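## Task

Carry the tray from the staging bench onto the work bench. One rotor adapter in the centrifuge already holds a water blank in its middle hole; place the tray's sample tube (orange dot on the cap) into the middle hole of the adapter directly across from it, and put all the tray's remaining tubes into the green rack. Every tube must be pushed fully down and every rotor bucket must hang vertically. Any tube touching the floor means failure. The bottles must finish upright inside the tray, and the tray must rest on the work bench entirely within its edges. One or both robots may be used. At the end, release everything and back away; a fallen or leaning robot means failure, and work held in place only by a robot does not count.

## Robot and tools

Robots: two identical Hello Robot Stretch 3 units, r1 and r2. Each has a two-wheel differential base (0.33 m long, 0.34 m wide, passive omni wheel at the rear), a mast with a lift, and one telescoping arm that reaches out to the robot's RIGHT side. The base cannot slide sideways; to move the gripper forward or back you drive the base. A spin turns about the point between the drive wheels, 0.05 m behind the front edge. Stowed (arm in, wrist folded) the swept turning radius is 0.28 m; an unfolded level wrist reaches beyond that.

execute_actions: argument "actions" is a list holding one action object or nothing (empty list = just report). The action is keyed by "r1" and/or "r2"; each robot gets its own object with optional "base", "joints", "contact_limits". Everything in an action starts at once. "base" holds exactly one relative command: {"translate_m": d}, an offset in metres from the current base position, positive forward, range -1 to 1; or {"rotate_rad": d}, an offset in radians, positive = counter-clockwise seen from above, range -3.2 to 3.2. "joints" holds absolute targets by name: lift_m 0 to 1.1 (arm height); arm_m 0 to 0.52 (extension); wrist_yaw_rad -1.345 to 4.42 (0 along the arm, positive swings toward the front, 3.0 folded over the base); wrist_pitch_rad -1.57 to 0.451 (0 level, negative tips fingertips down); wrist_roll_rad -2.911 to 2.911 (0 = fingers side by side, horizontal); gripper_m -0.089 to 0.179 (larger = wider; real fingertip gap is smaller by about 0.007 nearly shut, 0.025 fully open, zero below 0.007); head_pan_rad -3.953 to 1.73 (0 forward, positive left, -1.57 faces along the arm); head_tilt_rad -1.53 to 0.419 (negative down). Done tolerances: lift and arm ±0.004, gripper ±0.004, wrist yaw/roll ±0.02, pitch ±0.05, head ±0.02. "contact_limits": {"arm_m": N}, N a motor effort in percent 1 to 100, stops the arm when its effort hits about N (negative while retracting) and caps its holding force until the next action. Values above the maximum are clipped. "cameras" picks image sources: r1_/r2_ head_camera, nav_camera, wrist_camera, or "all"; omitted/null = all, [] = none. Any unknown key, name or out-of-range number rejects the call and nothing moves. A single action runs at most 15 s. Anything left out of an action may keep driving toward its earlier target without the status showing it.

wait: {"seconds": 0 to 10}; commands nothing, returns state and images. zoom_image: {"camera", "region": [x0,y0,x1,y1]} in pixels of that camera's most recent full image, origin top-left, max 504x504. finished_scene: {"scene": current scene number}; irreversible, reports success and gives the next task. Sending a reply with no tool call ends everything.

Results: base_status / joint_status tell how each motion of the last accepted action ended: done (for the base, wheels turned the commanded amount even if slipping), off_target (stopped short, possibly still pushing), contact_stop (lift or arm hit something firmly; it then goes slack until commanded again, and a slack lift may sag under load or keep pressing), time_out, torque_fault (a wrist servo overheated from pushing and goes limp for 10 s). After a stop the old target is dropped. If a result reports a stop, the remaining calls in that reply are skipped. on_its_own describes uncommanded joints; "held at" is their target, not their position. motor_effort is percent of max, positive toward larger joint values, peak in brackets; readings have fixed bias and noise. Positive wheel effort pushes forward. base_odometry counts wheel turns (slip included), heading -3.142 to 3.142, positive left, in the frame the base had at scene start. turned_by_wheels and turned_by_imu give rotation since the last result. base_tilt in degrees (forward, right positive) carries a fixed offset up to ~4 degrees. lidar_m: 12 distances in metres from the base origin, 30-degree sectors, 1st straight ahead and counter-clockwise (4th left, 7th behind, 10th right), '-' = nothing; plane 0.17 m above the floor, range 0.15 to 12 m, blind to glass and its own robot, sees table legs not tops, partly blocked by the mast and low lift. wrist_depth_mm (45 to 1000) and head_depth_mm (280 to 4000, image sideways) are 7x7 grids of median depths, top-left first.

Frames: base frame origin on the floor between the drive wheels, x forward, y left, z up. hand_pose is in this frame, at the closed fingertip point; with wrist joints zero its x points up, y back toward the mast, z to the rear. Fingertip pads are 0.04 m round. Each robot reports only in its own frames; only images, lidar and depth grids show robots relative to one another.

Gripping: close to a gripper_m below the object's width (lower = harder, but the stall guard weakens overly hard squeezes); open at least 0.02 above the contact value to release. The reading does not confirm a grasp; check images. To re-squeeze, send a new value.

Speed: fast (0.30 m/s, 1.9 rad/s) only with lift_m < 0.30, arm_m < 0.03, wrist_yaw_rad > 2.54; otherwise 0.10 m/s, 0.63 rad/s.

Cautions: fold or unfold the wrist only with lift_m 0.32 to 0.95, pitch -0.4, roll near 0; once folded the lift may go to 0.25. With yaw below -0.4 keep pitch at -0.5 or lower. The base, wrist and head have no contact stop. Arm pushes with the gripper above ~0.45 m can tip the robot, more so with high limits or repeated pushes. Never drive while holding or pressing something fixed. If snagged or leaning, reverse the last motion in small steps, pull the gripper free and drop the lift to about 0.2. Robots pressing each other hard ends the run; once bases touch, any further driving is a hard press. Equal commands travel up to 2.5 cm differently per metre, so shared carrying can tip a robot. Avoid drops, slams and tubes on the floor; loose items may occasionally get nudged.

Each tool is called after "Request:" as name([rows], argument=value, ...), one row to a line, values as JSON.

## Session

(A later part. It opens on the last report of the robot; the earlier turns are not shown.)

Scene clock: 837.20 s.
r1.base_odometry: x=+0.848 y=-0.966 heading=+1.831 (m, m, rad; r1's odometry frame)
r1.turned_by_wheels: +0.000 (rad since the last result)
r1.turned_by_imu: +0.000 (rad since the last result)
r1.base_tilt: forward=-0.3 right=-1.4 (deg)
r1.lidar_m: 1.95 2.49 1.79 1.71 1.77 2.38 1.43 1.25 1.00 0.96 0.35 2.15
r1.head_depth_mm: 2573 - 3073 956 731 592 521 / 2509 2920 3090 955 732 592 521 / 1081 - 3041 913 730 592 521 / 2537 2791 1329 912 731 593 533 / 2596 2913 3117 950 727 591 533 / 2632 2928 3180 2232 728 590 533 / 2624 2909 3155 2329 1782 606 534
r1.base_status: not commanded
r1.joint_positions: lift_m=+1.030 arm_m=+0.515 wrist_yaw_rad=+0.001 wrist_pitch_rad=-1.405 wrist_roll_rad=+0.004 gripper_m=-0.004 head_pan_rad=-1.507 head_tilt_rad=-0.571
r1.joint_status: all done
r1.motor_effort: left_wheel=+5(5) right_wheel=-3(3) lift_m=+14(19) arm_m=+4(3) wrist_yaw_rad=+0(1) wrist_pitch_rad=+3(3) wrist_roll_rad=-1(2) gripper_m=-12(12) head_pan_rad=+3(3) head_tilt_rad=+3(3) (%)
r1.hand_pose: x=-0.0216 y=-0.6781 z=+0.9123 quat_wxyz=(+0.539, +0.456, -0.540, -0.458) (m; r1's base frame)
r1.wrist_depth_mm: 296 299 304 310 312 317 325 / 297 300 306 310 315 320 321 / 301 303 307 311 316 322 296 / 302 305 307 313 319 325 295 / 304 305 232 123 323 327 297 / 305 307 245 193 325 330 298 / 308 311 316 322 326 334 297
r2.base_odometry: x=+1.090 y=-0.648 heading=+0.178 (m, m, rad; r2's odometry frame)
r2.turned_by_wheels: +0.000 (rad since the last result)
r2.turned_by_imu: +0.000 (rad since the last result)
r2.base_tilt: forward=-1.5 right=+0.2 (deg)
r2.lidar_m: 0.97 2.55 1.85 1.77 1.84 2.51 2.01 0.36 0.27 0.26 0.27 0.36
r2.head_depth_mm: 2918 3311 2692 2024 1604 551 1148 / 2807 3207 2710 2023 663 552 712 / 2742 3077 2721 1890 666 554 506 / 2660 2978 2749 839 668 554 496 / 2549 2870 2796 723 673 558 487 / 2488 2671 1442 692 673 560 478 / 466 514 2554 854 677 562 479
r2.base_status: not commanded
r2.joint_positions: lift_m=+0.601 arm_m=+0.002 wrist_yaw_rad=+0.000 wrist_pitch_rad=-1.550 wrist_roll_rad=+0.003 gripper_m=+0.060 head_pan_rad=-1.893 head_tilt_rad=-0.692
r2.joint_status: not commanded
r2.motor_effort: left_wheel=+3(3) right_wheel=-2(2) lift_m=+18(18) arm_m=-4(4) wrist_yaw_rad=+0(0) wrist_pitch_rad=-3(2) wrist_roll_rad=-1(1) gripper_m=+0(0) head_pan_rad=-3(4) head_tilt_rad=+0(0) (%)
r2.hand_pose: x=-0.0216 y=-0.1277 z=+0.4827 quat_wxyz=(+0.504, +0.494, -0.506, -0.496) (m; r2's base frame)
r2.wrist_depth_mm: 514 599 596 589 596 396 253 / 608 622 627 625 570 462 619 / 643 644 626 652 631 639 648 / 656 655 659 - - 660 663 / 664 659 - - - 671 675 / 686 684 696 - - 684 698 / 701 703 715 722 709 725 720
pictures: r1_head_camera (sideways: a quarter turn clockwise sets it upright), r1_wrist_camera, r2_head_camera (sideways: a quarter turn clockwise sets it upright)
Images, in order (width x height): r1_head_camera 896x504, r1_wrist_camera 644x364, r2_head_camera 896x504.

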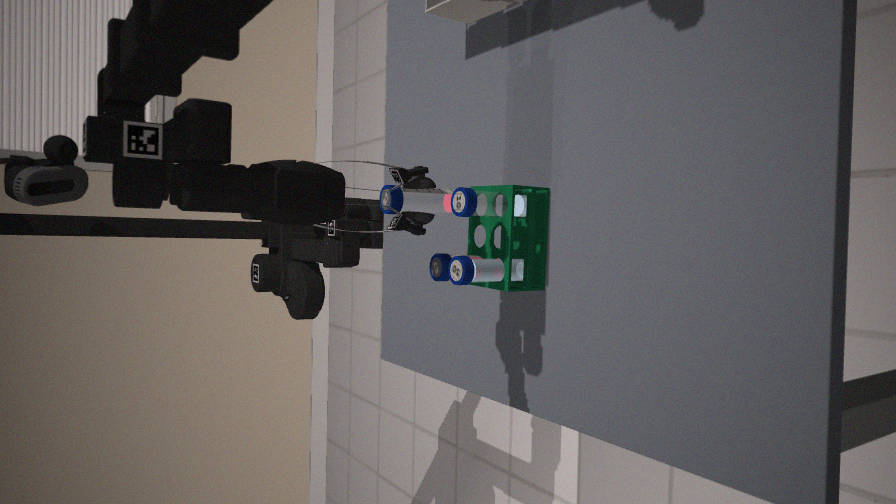

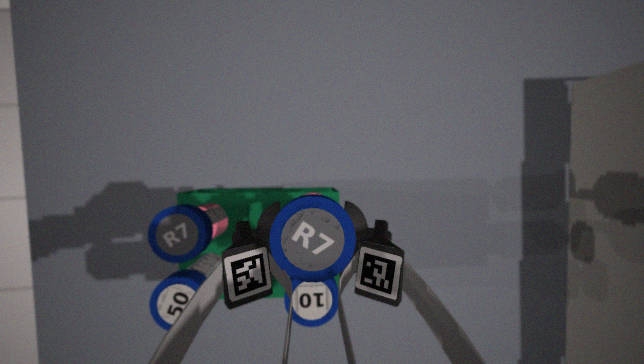

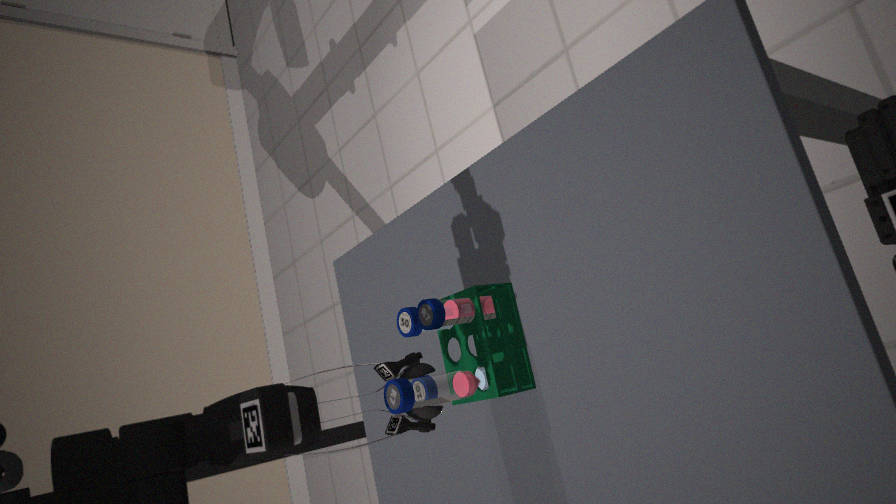

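Request:
execute_actions([
  {"r1":{"joints":{"lift_m":1.01}}},
], cameras=["r2_head_camera"])

Request:
zoom_image(camera="r2_head_camera", region=[370,280,570,440])

Scene clock: 843.27 s.
r1.base_odometry: x=+0.848 y=-0.966 heading=+1.831 (m, m, rad; r1's odometry frame)
r1.turned_by_wheels: +0.000 (rad since the last result)
r1.turned_by_imu: +0.001 (rad since the last result)
r1.base_tilt: forward=-0.3 right=-1.4 (deg)
r1.lidar_m: 1.95 2.48 1.79 1.71 1.77 2.38 1.43 1.26 1.00 0.96 0.35 2.15
r1.head_depth_mm: 2584 - 3051 958 733 592 522 / 2559 2931 3120 955 732 591 521 / 2474 - 3056 913 728 591 520 / 2555 2864 1336 913 732 592 533 / 2597 2891 3068 956 729 590 532 / 2611 2894 3159 2225 729 589 533 / 2636 2911 3133 2332 1766 605 533
r1.base_status: not commanded
r1.joint_positions: lift_m=+1.010 arm_m=+0.515 wrist_yaw_rad=+0.001 wrist_pitch_rad=-1.405 wrist_roll_rad=+0.004 gripper_m=-0.004 head_pan_rad=-1.507 head_tilt_rad=-0.571
r1.joint_status: all done
r1.motor_effort: left_wheel=+4(5) right_wheel=-3(3) lift_m=+14(15) arm_m=+4(4) wrist_yaw_rad=+0(1) wrist_pitch_rad=+3(3) wrist_roll_rad=-2(2) gripper_m=-12(13) head_pan_rad=+2(2) head_tilt_rad=+3(3) (%)
r1.hand_pose: x=-0.0216 y=-0.6781 z=+0.8923 quat_wxyz=(+0.539, +0.456, -0.540, -0.458) (m; r1's base frame)
r1.wrist_depth_mm: 278 279 285 288 291 297 303 / 279 281 284 290 294 299 303 / 281 286 288 293 297 302 295 / 283 287 287 293 299 303 296 / 285 169 228 123 302 306 298 / 286 287 232 174 303 307 297 / 286 288 295 299 304 310 298
r2.base_odometry: x=+1.090 y=-0.648 heading=+0.178 (m, m, rad; r2's odometry frame)
r2.turned_by_wheels: +0.000 (rad since the last result)
r2.turned_by_imu: +0.000 (rad since the last result)
r2.base_tilt: forward=-1.5 right=+0.2 (deg)
r2.lidar_m: 0.97 2.54 1.85 1.78 1.84 2.50 2.01 0.36 0.27 0.26 0.27 0.36
r2.head_depth_mm: 2916 3313 2706 2018 1600 551 1148 / 2815 3210 2722 2022 664 552 713 / 2744 3080 2723 1896 664 553 505 / 2642 2957 2747 839 667 555 496 / 2568 2849 2767 723 671 557 487 / 2473 2671 996 693 675 559 478 / 966 494 2658 855 679 563 479
r2.base_status: not commanded
r2.joint_positions: lift_m=+0.601 arm_m=+0.002 wrist_yaw_rad=+0.000 wrist_pitch_rad=-1.550 wrist_roll_rad=+0.003 gripper_m=+0.060 head_pan_rad=-1.893 head_tilt_rad=-0.692
r2.joint_status: not commanded
r2.motor_effort: left_wheel=+3(3) right_wheel=-2(2) lift_m=+18(18) arm_m=-4(4) wrist_yaw_rad=+0(0) wrist_pitch_rad=-2(2) wrist_roll_rad=-1(1) gripper_m=+0(1) head_pan_rad=-3(4) head_tilt_rad=+0(0) (%)
r2.hand_pose: x=-0.0216 y=-0.1277 z=+0.4827 quat_wxyz=(+0.504, +0.494, -0.506, -0.496) (m; r2's base frame)
r2.wrist_depth_mm: 513 592 600 600 599 396 252 / 611 612 613 625 565 464 614 / 626 630 627 631 626 633 651 / 647 643 638 - - 661 666 / 673 666 - - - 675 671 / 677 680 695 - - 706 683 / 697 699 695 715 712 710 714
pictures: r2_head_camera (sideways: a quarter turn clockwise sets it upright)
Images, in order (width x height): r2_head_camera 896x504.

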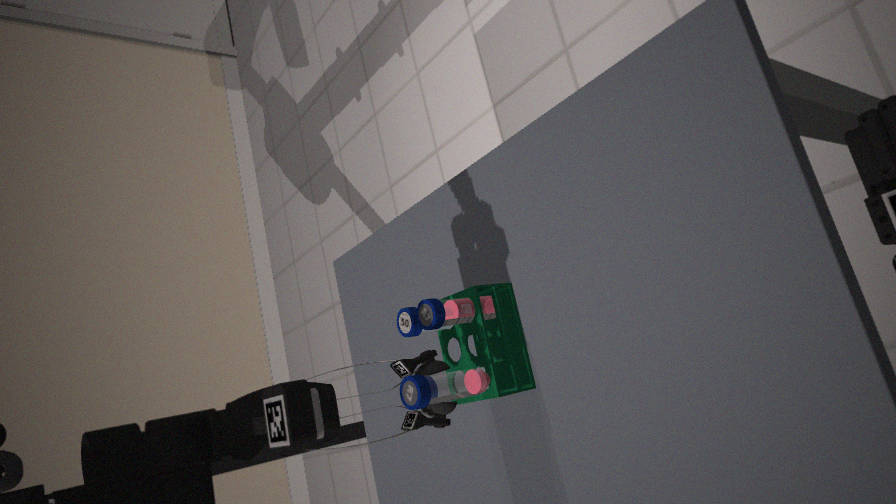

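Region (370, 280, 570, 440) of r2_head_camera's 896x504 image, scaled by 2.520, with more detail than that image has; it fills the top 403 rows of this view, and the rest is white.

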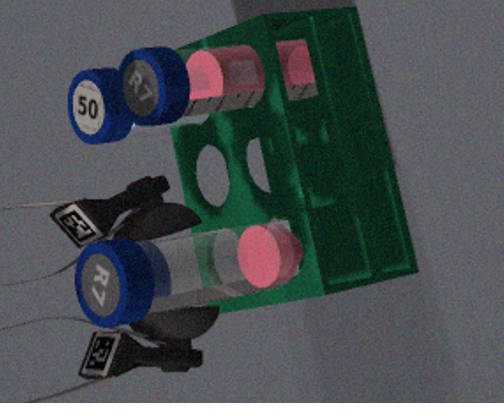

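Request:
execute_actions([
  {"r1":{"joints":{"lift_m":0.995}}},
], cameras=["r2_head_camera","r1_wrist_camera"])

Request:
zoom_image(camera="r2_head_camera", region=[370,280,570,440])

Scene clock: 849.50 s.
r1.base_odometry: x=+0.848 y=-0.966 heading=+1.831 (m, m, rad; r1's odometry frame)
r1.turned_by_wheels: +0.000 (rad since the last result)
r1.turned_by_imu: +0.001 (rad since the last result)
r1.base_tilt: forward=-0.3 right=-1.4 (deg)
r1.lidar_m: 1.96 2.49 1.79 1.71 1.77 2.38 1.44 1.26 1.00 0.96 0.35 2.15
r1.head_depth_mm: 2569 2773 3032 956 729 592 522 / 2557 2895 3094 958 731 592 521 / 2481 - 2999 917 731 592 522 / 2553 2811 1338 912 729 591 533 / 2651 2890 3099 952 727 590 532 / 2614 2924 3170 2242 729 590 533 / 2620 2929 3170 2333 1778 607 534
r1.base_status: not commanded
r1.joint_positions: lift_m=+0.995 arm_m=+0.515 wrist_yaw_rad=+0.001 wrist_pitch_rad=-1.405 wrist_roll_rad=+0.004 gripper_m=-0.004 head_pan_rad=-1.507 head_tilt_rad=-0.571
r1.joint_status: all done
r1.motor_effort: left_wheel=+5(5) right_wheel=-3(3) lift_m=+13(15) arm_m=+3(3) wrist_yaw_rad=-1(0) wrist_pitch_rad=+2(3) wrist_roll_rad=-1(1) gripper_m=-12(12) head_pan_rad=+4(3) head_tilt_rad=+3(4) (%)
r1.hand_pose: x=-0.0216 y=-0.6781 z=+0.8773 quat_wxyz=(+0.539, +0.456, -0.540, -0.458) (m; r1's base frame)
r1.wrist_depth_mm: 262 264 270 274 278 283 286 / 264 268 271 276 279 283 286 / 265 269 273 277 282 286 288 / 267 271 274 276 283 288 289 / 270 154 216 123 286 288 292 / 270 215 216 171 288 293 294 / 272 154 279 159 288 292 297
r2.base_odometry: x=+1.090 y=-0.648 heading=+0.178 (m, m, rad; r2's odometry frame)
r2.turned_by_wheels: +0.000 (rad since the last result)
r2.turned_by_imu: +0.000 (rad since the last result)
r2.base_tilt: forward=-1.5 right=+0.3 (deg)
r2.lidar_m: 0.97 2.54 1.85 1.78 1.84 2.51 2.01 0.36 0.27 0.26 0.27 0.36
r2.head_depth_mm: 2935 3308 2682 2017 1612 550 1148 / 2838 3208 2726 2021 663 551 711 / 2731 3090 2727 1891 666 554 505 / 2630 2950 2712 841 669 554 496 / 2561 2823 2781 724 672 557 487 / 2468 2707 609 752 676 560 478 / 2328 498 2658 855 679 561 480
r2.base_status: not commanded
r2.joint_positions: lift_m=+0.601 arm_m=+0.002 wrist_yaw_rad=+0.000 wrist_pitch_rad=-1.550 wrist_roll_rad=+0.003 gripper_m=+0.060 head_pan_rad=-1.893 head_tilt_rad=-0.692
r2.joint_status: not commanded
r2.motor_effort: left_wheel=+3(3) right_wheel=-2(2) lift_m=+18(18) arm_m=-4(4) wrist_yaw_rad=+0(0) wrist_pitch_rad=-2(3) wrist_roll_rad=-1(1) gripper_m=+0(0) head_pan_rad=-3(3) head_tilt_rad=+1(0) (%)
r2.hand_pose: x=-0.0216 y=-0.1277 z=+0.4827 quat_wxyz=(+0.504, +0.494, -0.506, -0.496) (m; r2's base frame)
r2.wrist_depth_mm: 514 597 590 593 610 397 251 / 613 622 612 619 562 461 622 / 627 626 630 632 632 637 640 / 639 643 646 - - 656 666 / 654 658 - - - 678 670 / 683 686 693 - - 704 708 / 703 706 709 714 719 714 721
pictures: r1_wrist_camera, r2_head_camera (sideways: a quarter turn clockwise sets it upright)
Images, in order (width x height): r1_wrist_camera 644x364, r2_head_camera 896x504.

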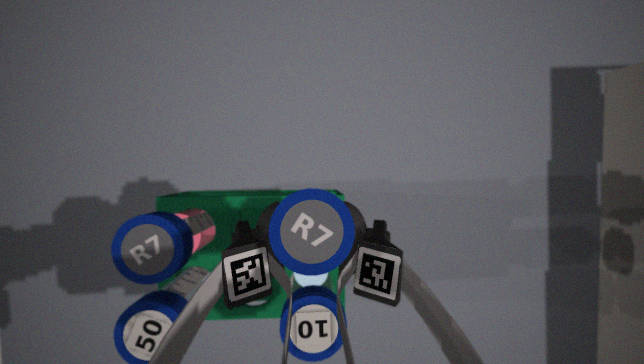

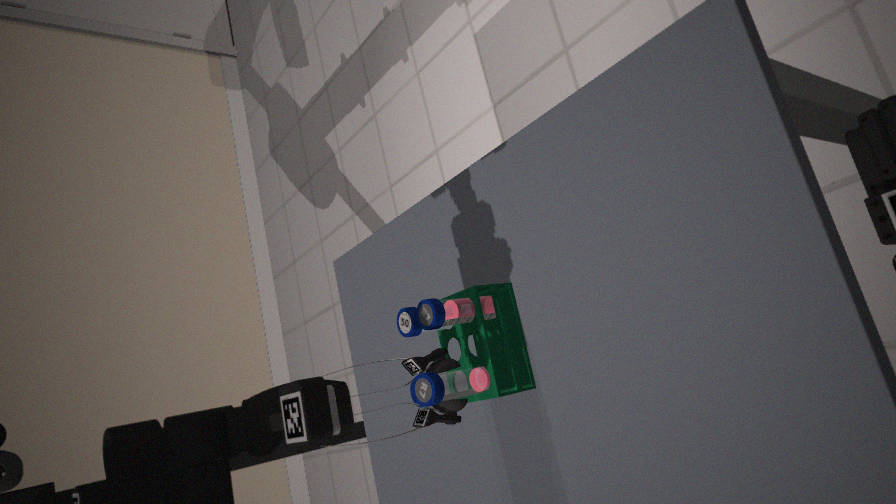

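Region (370, 280, 570, 440) of r2_head_camera's 896x504 image, scaled by 2.520, with more detail than that image has; it fills the top 403 rows of this view, and the rest is white.

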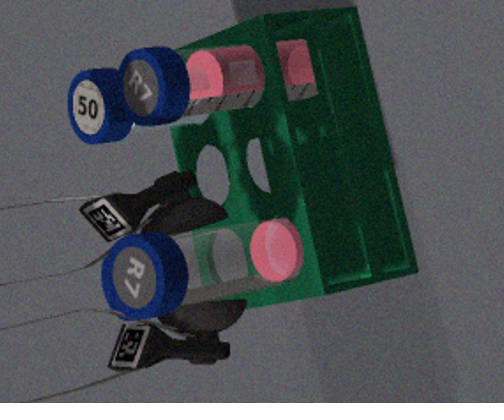

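Cone in hole. Finish.

Request:
execute_actions([
  {"r1":{"joints":{"lift_m":0.975}}},
], cameras=[])

Request:
execute_actions([
  {"r1":{"joints":{"gripper_m":0.055}}},
], cameras=[])

Request:
execute_actions([
  {"r1":{"joints":{"lift_m":1.1}}},
], cameras=["r1_wrist_camera","r2_head_camera","r1_head_camera"])

Scene clock: 855.87 s.
r1.base_odometry: x=+0.848 y=-0.966 heading=+1.831 (m, m, rad; r1's odometry frame)
r1.turned_by_wheels: +0.000 (rad since the last result)
r1.turned_by_imu: +0.001 (rad since the last result)
r1.base_tilt: forward=-0.3 right=-1.3 (deg)
r1.lidar_m: 1.95 2.49 1.79 1.71 1.77 2.38 1.43 1.26 1.00 0.96 0.35 2.15
r1.head_depth_mm: 2595 2808 - 959 734 591 522 / 2580 2764 3181 957 732 591 521 / 2493 2790 3205 911 730 591 521 / 2547 2823 1342 953 734 591 532 / 2649 2874 3167 955 732 591 532 / 2639 2875 3204 2242 731 590 533 / 2585 2917 3164 2329 1779 606 532
r1.base_status: not commanded
r1.joint_positions: lift_m=+0.975 arm_m=+0.515 wrist_yaw_rad=+0.001 wrist_pitch_rad=-1.405 wrist_roll_rad=+0.004 gripper_m=-0.004 head_pan_rad=-1.507 head_tilt_rad=-0.571
r1.joint_status: all done
r1.motor_effort: left_wheel=+5(5) right_wheel=-3(3) lift_m=+13(13) arm_m=+4(3) wrist_yaw_rad=-1(0) wrist_pitch_rad=+2(2) wrist_roll_rad=-2(2) gripper_m=-12(12) head_pan_rad=+2(3) head_tilt_rad=+3(2) (%)
r1.hand_pose: x=-0.0216 y=-0.6781 z=+0.8573 quat_wxyz=(+0.539, +0.456, -0.540, -0.458) (m; r1's base frame)
r1.wrist_depth_mm: 244 247 250 254 257 262 265 / 245 248 252 255 259 263 269 / 247 248 252 257 261 264 267 / 247 251 253 257 262 266 269 / 249 133 195 123 264 268 270 / 251 134 197 201 267 270 272 / 254 134 259 139 268 271 274
r2.base_odometry: x=+1.090 y=-0.648 heading=+0.178 (m, m, rad; r2's odometry frame)
r2.turned_by_wheels: +0.000 (rad since the last result)
r2.turned_by_imu: +0.000 (rad since the last result)
r2.base_tilt: forward=-1.5 right=+0.3 (deg)
r2.lidar_m: 0.97 2.54 1.85 1.78 1.84 2.50 2.02 0.36 0.27 0.26 0.27 0.36
r2.head_depth_mm: 2969 3335 2693 2005 1606 550 1148 / 2843 3225 2705 2030 663 552 712 / 2724 3079 2716 1888 666 554 506 / 2628 2947 2720 840 668 555 496 / 2561 2838 2753 724 671 557 488 / 2478 2691 574 767 675 560 478 / 2352 495 2658 854 678 561 480
r2.base_status: not commanded
r2.joint_positions: lift_m=+0.601 arm_m=+0.002 wrist_yaw_rad=+0.000 wrist_pitch_rad=-1.550 wrist_roll_rad=+0.003 gripper_m=+0.060 head_pan_rad=-1.893 head_tilt_rad=-0.692
r2.joint_status: not commanded
r2.motor_effort: left_wheel=+3(3) right_wheel=-2(2) lift_m=+18(18) arm_m=-4(4) wrist_yaw_rad=-2(1) wrist_pitch_rad=-3(2) wrist_roll_rad=-1(1) gripper_m=+0(0) head_pan_rad=-3(4) head_tilt_rad=+0(0) (%)
r2.hand_pose: x=-0.0216 y=-0.1277 z=+0.4827 quat_wxyz=(+0.504, +0.494, -0.506, -0.496) (m; r2's base frame)
r2.wrist_depth_mm: 509 585 590 603 599 393 251 / 617 610 611 614 560 466 621 / 621 640 644 623 638 637 653 / 647 643 657 - - 662 654 / 661 673 - - - 672 673 / 685 687 689 - - 688 693 / 705 704 703 718 711 716 707
pictures: none
No camera images: the call's "cameras" was empty. Leave "cameras" out to get every camera's image.

Scene clock: 856.97 s.
r1.base_odometry: x=+0.848 y=-0.966 heading=+1.831 (m, m, rad; r1's odometry frame)
r1.turned_by_wheels: +0.000 (rad since the last result)
r1.turned_by_imu: +0.000 (rad since the last result)
r1.base_tilt: forward=-0.1 right=-1.3 (deg)
r1.lidar_m: 1.96 2.50 1.78 1.71 1.77 2.39 1.43 1.26 1.00 0.96 0.35 2.15
r1.head_depth_mm: 2567 2814 - 957 733 591 521 / 2566 2738 3184 958 730 591 522 / 2463 2810 3190 910 732 592 521 / 2557 2806 1334 919 730 591 534 / 2587 2874 3121 953 729 591 532 / 2603 2919 3155 2230 730 591 532 / 2621 2934 3201 2322 1779 606 532
r1.base_status: not commanded
r1.joint_positions: lift_m=+0.975 arm_m=+0.515 wrist_yaw_rad=+0.001 wrist_pitch_rad=-1.405 wrist_roll_rad=+0.004 gripper_m=+0.055 head_pan_rad=-1.507 head_tilt_rad=-0.571
r1.joint_status: all done
r1.motor_effort: left_wheel=+4(5) right_wheel=-3(3) lift_m=+13(13) arm_m=+4(4) wrist_yaw_rad=-1(1) wrist_pitch_rad=+2(2) wrist_roll_rad=-2(2) gripper_m=+0(79) head_pan_rad=+3(2) head_tilt_rad=+4(3) (%)
r1.hand_pose: x=-0.0216 y=-0.6781 z=+0.8573 quat_wxyz=(+0.539, +0.456, -0.540, -0.458) (m; r1's base frame)
r1.wrist_depth_mm: 242 247 250 254 257 261 265 / 245 248 252 255 259 263 267 / 246 250 254 257 262 265 269 / 247 251 252 258 263 267 270 / 249 133 197 137 265 268 271 / 251 133 228 138 266 271 274 / 252 135 260 138 269 273 273
r2.base_odometry: x=+1.090 y=-0.648 heading=+0.178 (m, m, rad; r2's odometry frame)
r2.turned_by_wheels: +0.000 (rad since the last result)
r2.turned_by_imu: +0.000 (rad since the last result)
r2.base_tilt: forward=-1.5 right=+0.2 (deg)
r2.lidar_m: 0.97 2.55 1.85 1.78 1.84 2.51 2.01 0.36 0.27 0.26 0.27 0.36
r2.head_depth_mm: 2942 3300 2671 2005 1601 551 1147 / 2827 3190 2715 2024 662 552 712 / 2743 3103 2760 1892 665 554 505 / 2624 2941 2768 838 669 555 496 / 2539 2804 2752 719 672 557 487 / 2455 2714 574 763 674 560 478 / 2365 495 2669 852 677 562 479
r2.base_status: not commanded
r2.joint_positions: lift_m=+0.601 arm_m=+0.002 wrist_yaw_rad=+0.000 wrist_pitch_rad=-1.550 wrist_roll_rad=+0.003 gripper_m=+0.060 head_pan_rad=-1.893 head_tilt_rad=-0.692
r2.joint_status: not commanded
r2.motor_effort: left_wheel=+3(3) right_wheel=-2(2) lift_m=+18(18) arm_m=-4(4) wrist_yaw_rad=-1(1) wrist_pitch_rad=-2(2) wrist_roll_rad=-1(1) gripper_m=+0(0) head_pan_rad=-4(4) head_tilt_rad=+0(0) (%)
r2.hand_pose: x=-0.0216 y=-0.1277 z=+0.4827 quat_wxyz=(+0.504, +0.494, -0.506, -0.496) (m; r2's base frame)
r2.wrist_depth_mm: 508 598 592 605 599 396 252 / 614 621 607 618 568 466 622 / 623 628 638 625 637 641 640 / 646 644 652 - - 648 667 / 659 648 - - - 671 679 / 684 691 684 - - 687 708 / 707 715 721 716 700 719 714
pictures: none
No camera images: the call's "cameras" was empty. Leave "cameras" out to get every camera's image.

Scene clock: 858.93 s.
r1.base_odometry: x=+0.848 y=-0.966 heading=+1.831 (m, m, rad; r1's odometry frame)
r1.turned_by_wheels: +0.000 (rad since the last result)
r1.turned_by_imu: +0.000 (rad since the last result)
r1.base_tilt: forward=-0.2 right=-1.3 (deg)
r1.lidar_m: 1.95 2.49 1.79 1.71 1.76 2.38 1.44 1.26 1.00 0.95 0.35 2.15
r1.head_depth_mm: 2653 2856 3137 956 734 593 522 / - 2859 3155 951 731 594 521 / 2523 - 3152 953 730 591 521 / 2547 2795 1331 914 731 591 532 / 2606 2907 3081 955 730 593 534 / 2560 2922 3129 2231 731 591 532 / 2607 2936 3195 2324 1774 607 534
r1.base_status: not commanded
r1.joint_positions: lift_m=+1.100 arm_m=+0.515 wrist_yaw_rad=+0.001 wrist_pitch_rad=-1.405 wrist_roll_rad=+0.004 gripper_m=+0.055 head_pan_rad=-1.507 head_tilt_rad=-0.571
r1.joint_status: all done
r1.motor_effort: left_wheel=+4(5) right_wheel=-3(3) lift_m=+22(25) arm_m=+3(4) wrist_yaw_rad=-1(1) wrist_pitch_rad=+2(3) wrist_roll_rad=-2(2) gripper_m=+0(1) head_pan_rad=+2(2) head_tilt_rad=+3(3) (%)
r1.hand_pose: x=-0.0216 y=-0.6782 z=+0.9817 quat_wxyz=(+0.539, +0.456, -0.540, -0.458) (m; r1's base frame)
r1.wrist_depth_mm: - 368 373 380 384 388 392 / - 371 378 380 388 392 397 / - 373 380 383 390 393 399 / - 374 378 384 390 397 401 / - 375 378 326 398 398 345 / - 378 385 389 397 401 343 / - 381 387 395 398 404 409
r2.base_odometry: x=+1.090 y=-0.648 heading=+0.178 (m, m, rad; r2's odometry frame)
r2.turned_by_wheels: +0.000 (rad since the last result)
r2.turned_by_imu: +0.000 (rad since the last result)
r2.base_tilt: forward=-1.4 right=+0.2 (deg)
r2.lidar_m: 0.97 2.55 1.85 1.78 1.84 2.51 2.01 0.36 0.27 0.26 0.27 0.36
r2.head_depth_mm: 2911 3296 2678 2013 1602 551 1149 / 2846 3194 2711 2015 663 551 713 / 2732 3085 2709 1882 666 554 506 / 2623 2978 2749 840 666 555 496 / 2564 2860 2782 725 672 557 487 / 2475 2697 2792 818 676 559 478 / 457 514 2685 852 679 561 480
r2.base_status: not commanded
r2.joint_positions: lift_m=+0.601 arm_m=+0.002 wrist_yaw_rad=+0.000 wrist_pitch_rad=-1.550 wrist_roll_rad=+0.003 gripper_m=+0.060 head_pan_rad=-1.893 head_tilt_rad=-0.692
r2.joint_status: not commanded
r2.motor_effort: left_wheel=+3(3) right_wheel=-2(2) lift_m=+18(18) arm_m=-4(4) wrist_yaw_rad=+1(0) wrist_pitch_rad=-3(3) wrist_roll_rad=-2(1) gripper_m=+0(0) head_pan_rad=-4(3) head_tilt_rad=+0(0) (%)
r2.hand_pose: x=-0.0216 y=-0.1277 z=+0.4827 quat_wxyz=(+0.504, +0.494, -0.506, -0.496) (m; r2's base frame)
r2.wrist_depth_mm: 515 590 597 592 604 399 254 / 614 617 621 618 554 463 633 / 630 631 636 639 631 644 637 / 634 645 649 - - 665 665 / 663 677 - - - 667 682 / 684 678 699 - - 707 699 / 702 698 698 719 707 721 717
pictures: r1_head_camera (sideways: a quarter turn clockwise sets it upright), r1_wrist_camera, r2_head_camera (sideways: a quarter turn clockwise sets it upright)
Images, in order (width x height): r1_head_camera 896x504, r1_wrist_camera 644x364, r2_head_camera 896x504.

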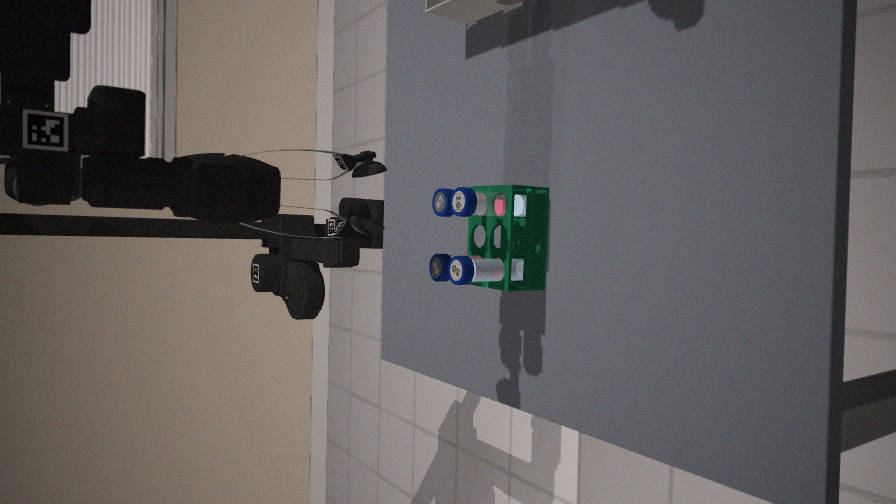

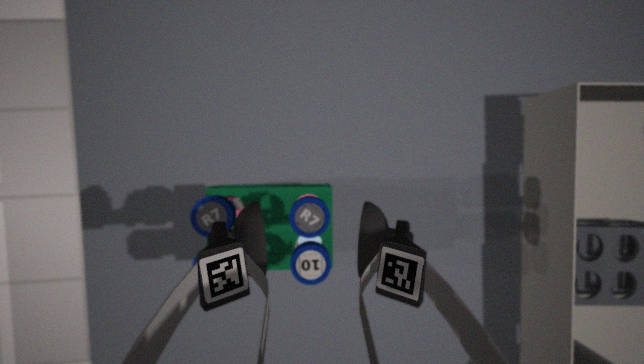

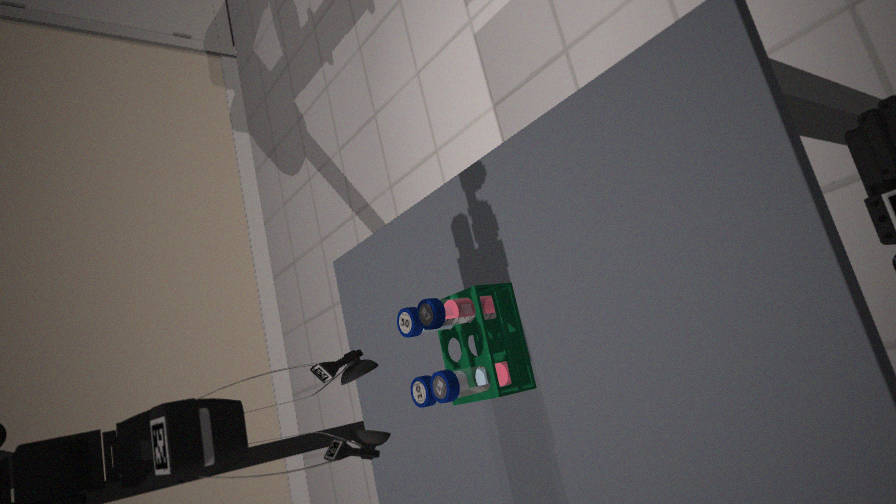

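All seated. Retract.

Request:
execute_actions([
  {"r1":{"joints":{"arm_m":0.0}}},
], cameras=["r1_head_camera"])

Request:
finished_scene(scene=2)

Scene clock: 866.77 s.
r1.base_odometry: x=+0.848 y=-0.966 heading=+1.831 (m, m, rad; r1's odometry frame)
r1.turned_by_wheels: +0.000 (rad since the last result)
r1.turned_by_imu: +0.002 (rad since the last result)
r1.base_tilt: forward=-0.2 right=-1.4 (deg)
r1.lidar_m: 1.96 2.49 1.79 1.71 1.77 2.38 1.43 1.26 1.00 0.96 0.35 2.15
r1.head_depth_mm: - - - - - - - / - - - - - - - / 1790 2840 3118 1052 - - - / 2566 2820 1338 952 732 609 509 / 2586 2881 3107 951 732 592 532 / 2606 2925 3123 2261 726 591 533 / 2659 2946 3177 2337 1776 607 534
r1.base_status: not commanded
r1.joint_positions: lift_m=+1.100 arm_m=+0.000 wrist_yaw_rad=+0.001 wrist_pitch_rad=-1.404 wrist_roll_rad=+0.002 gripper_m=+0.055 head_pan_rad=-1.507 head_tilt_rad=-0.570
r1.joint_status: all done
r1.motor_effort: left_wheel=+5(5) right_wheel=-3(3) lift_m=+22(22) arm_m=-3(3) wrist_yaw_rad=-1(0) wrist_pitch_rad=+2(3) wrist_roll_rad=-2(2) gripper_m=-1(0) head_pan_rad=+2(3) head_tilt_rad=+3(2) (%)
r1.hand_pose: x=-0.0216 y=-0.1640 z=+0.9817 quat_wxyz=(+0.540, +0.456, -0.540, -0.457) (m; r1's base frame)
r1.wrist_depth_mm: - 368 374 381 386 393 401 / - 370 376 382 389 396 401 / - - - - - - - / - - - - - - - / - - - - - - - / - - - - - - - / - - - - - - -
r2.base_odometry: x=+1.090 y=-0.648 heading=+0.178 (m, m, rad; r2's odometry frame)
r2.turned_by_wheels: +0.000 (rad since the last result)
r2.turned_by_imu: +0.000 (rad since the last result)
r2.base_tilt: forward=-1.5 right=+0.2 (deg)
r2.lidar_m: 0.97 2.54 1.85 1.77 1.84 2.50 2.01 0.36 0.27 0.26 0.27 0.36
r2.head_depth_mm: 2922 3305 2670 2012 1609 550 1150 / 2840 3197 2693 2025 663 552 714 / 2726 3072 2737 1883 666 552 505 / 2652 2954 2751 838 669 555 497 / 2561 2850 2757 722 671 557 487 / 2469 2738 2817 815 675 559 478 / 959 2619 2679 854 677 560 480
r2.base_status: not commanded
r2.joint_positions: lift_m=+0.601 arm_m=+0.002 wrist_yaw_rad=+0.000 wrist_pitch_rad=-1.550 wrist_roll_rad=+0.003 gripper_m=+0.060 head_pan_rad=-1.893 head_tilt_rad=-0.692
r2.joint_status: not commanded
r2.motor_effort: left_wheel=+3(3) right_wheel=-2(2) lift_m=+18(18) arm_m=-4(4) wrist_yaw_rad=+0(0) wrist_pitch_rad=-3(2) wrist_roll_rad=-1(1) gripper_m=+0(0) head_pan_rad=-3(4) head_tilt_rad=+0(0) (%)
r2.hand_pose: x=-0.0216 y=-0.1277 z=+0.4827 quat_wxyz=(+0.504, +0.494, -0.506, -0.496) (m; r2's base frame)
r2.wrist_depth_mm: 510 604 597 603 610 400 251 / 606 615 615 622 567 468 630 / 628 634 628 632 636 647 642 / 648 639 650 - - 655 655 / 659 667 - - - 675 680 / 684 682 683 - - 689 690 / 687 710 699 715 714 716 721
pictures: r1_head_camera (sideways: a quarter turn clockwise sets it upright)
Images, in order (width x height): r1_head_camera 896x504.

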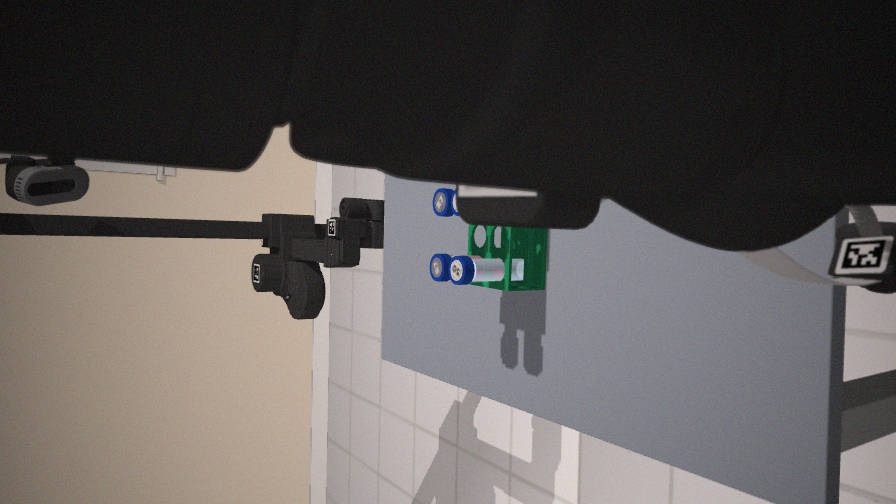

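The scene is finished: the task was done.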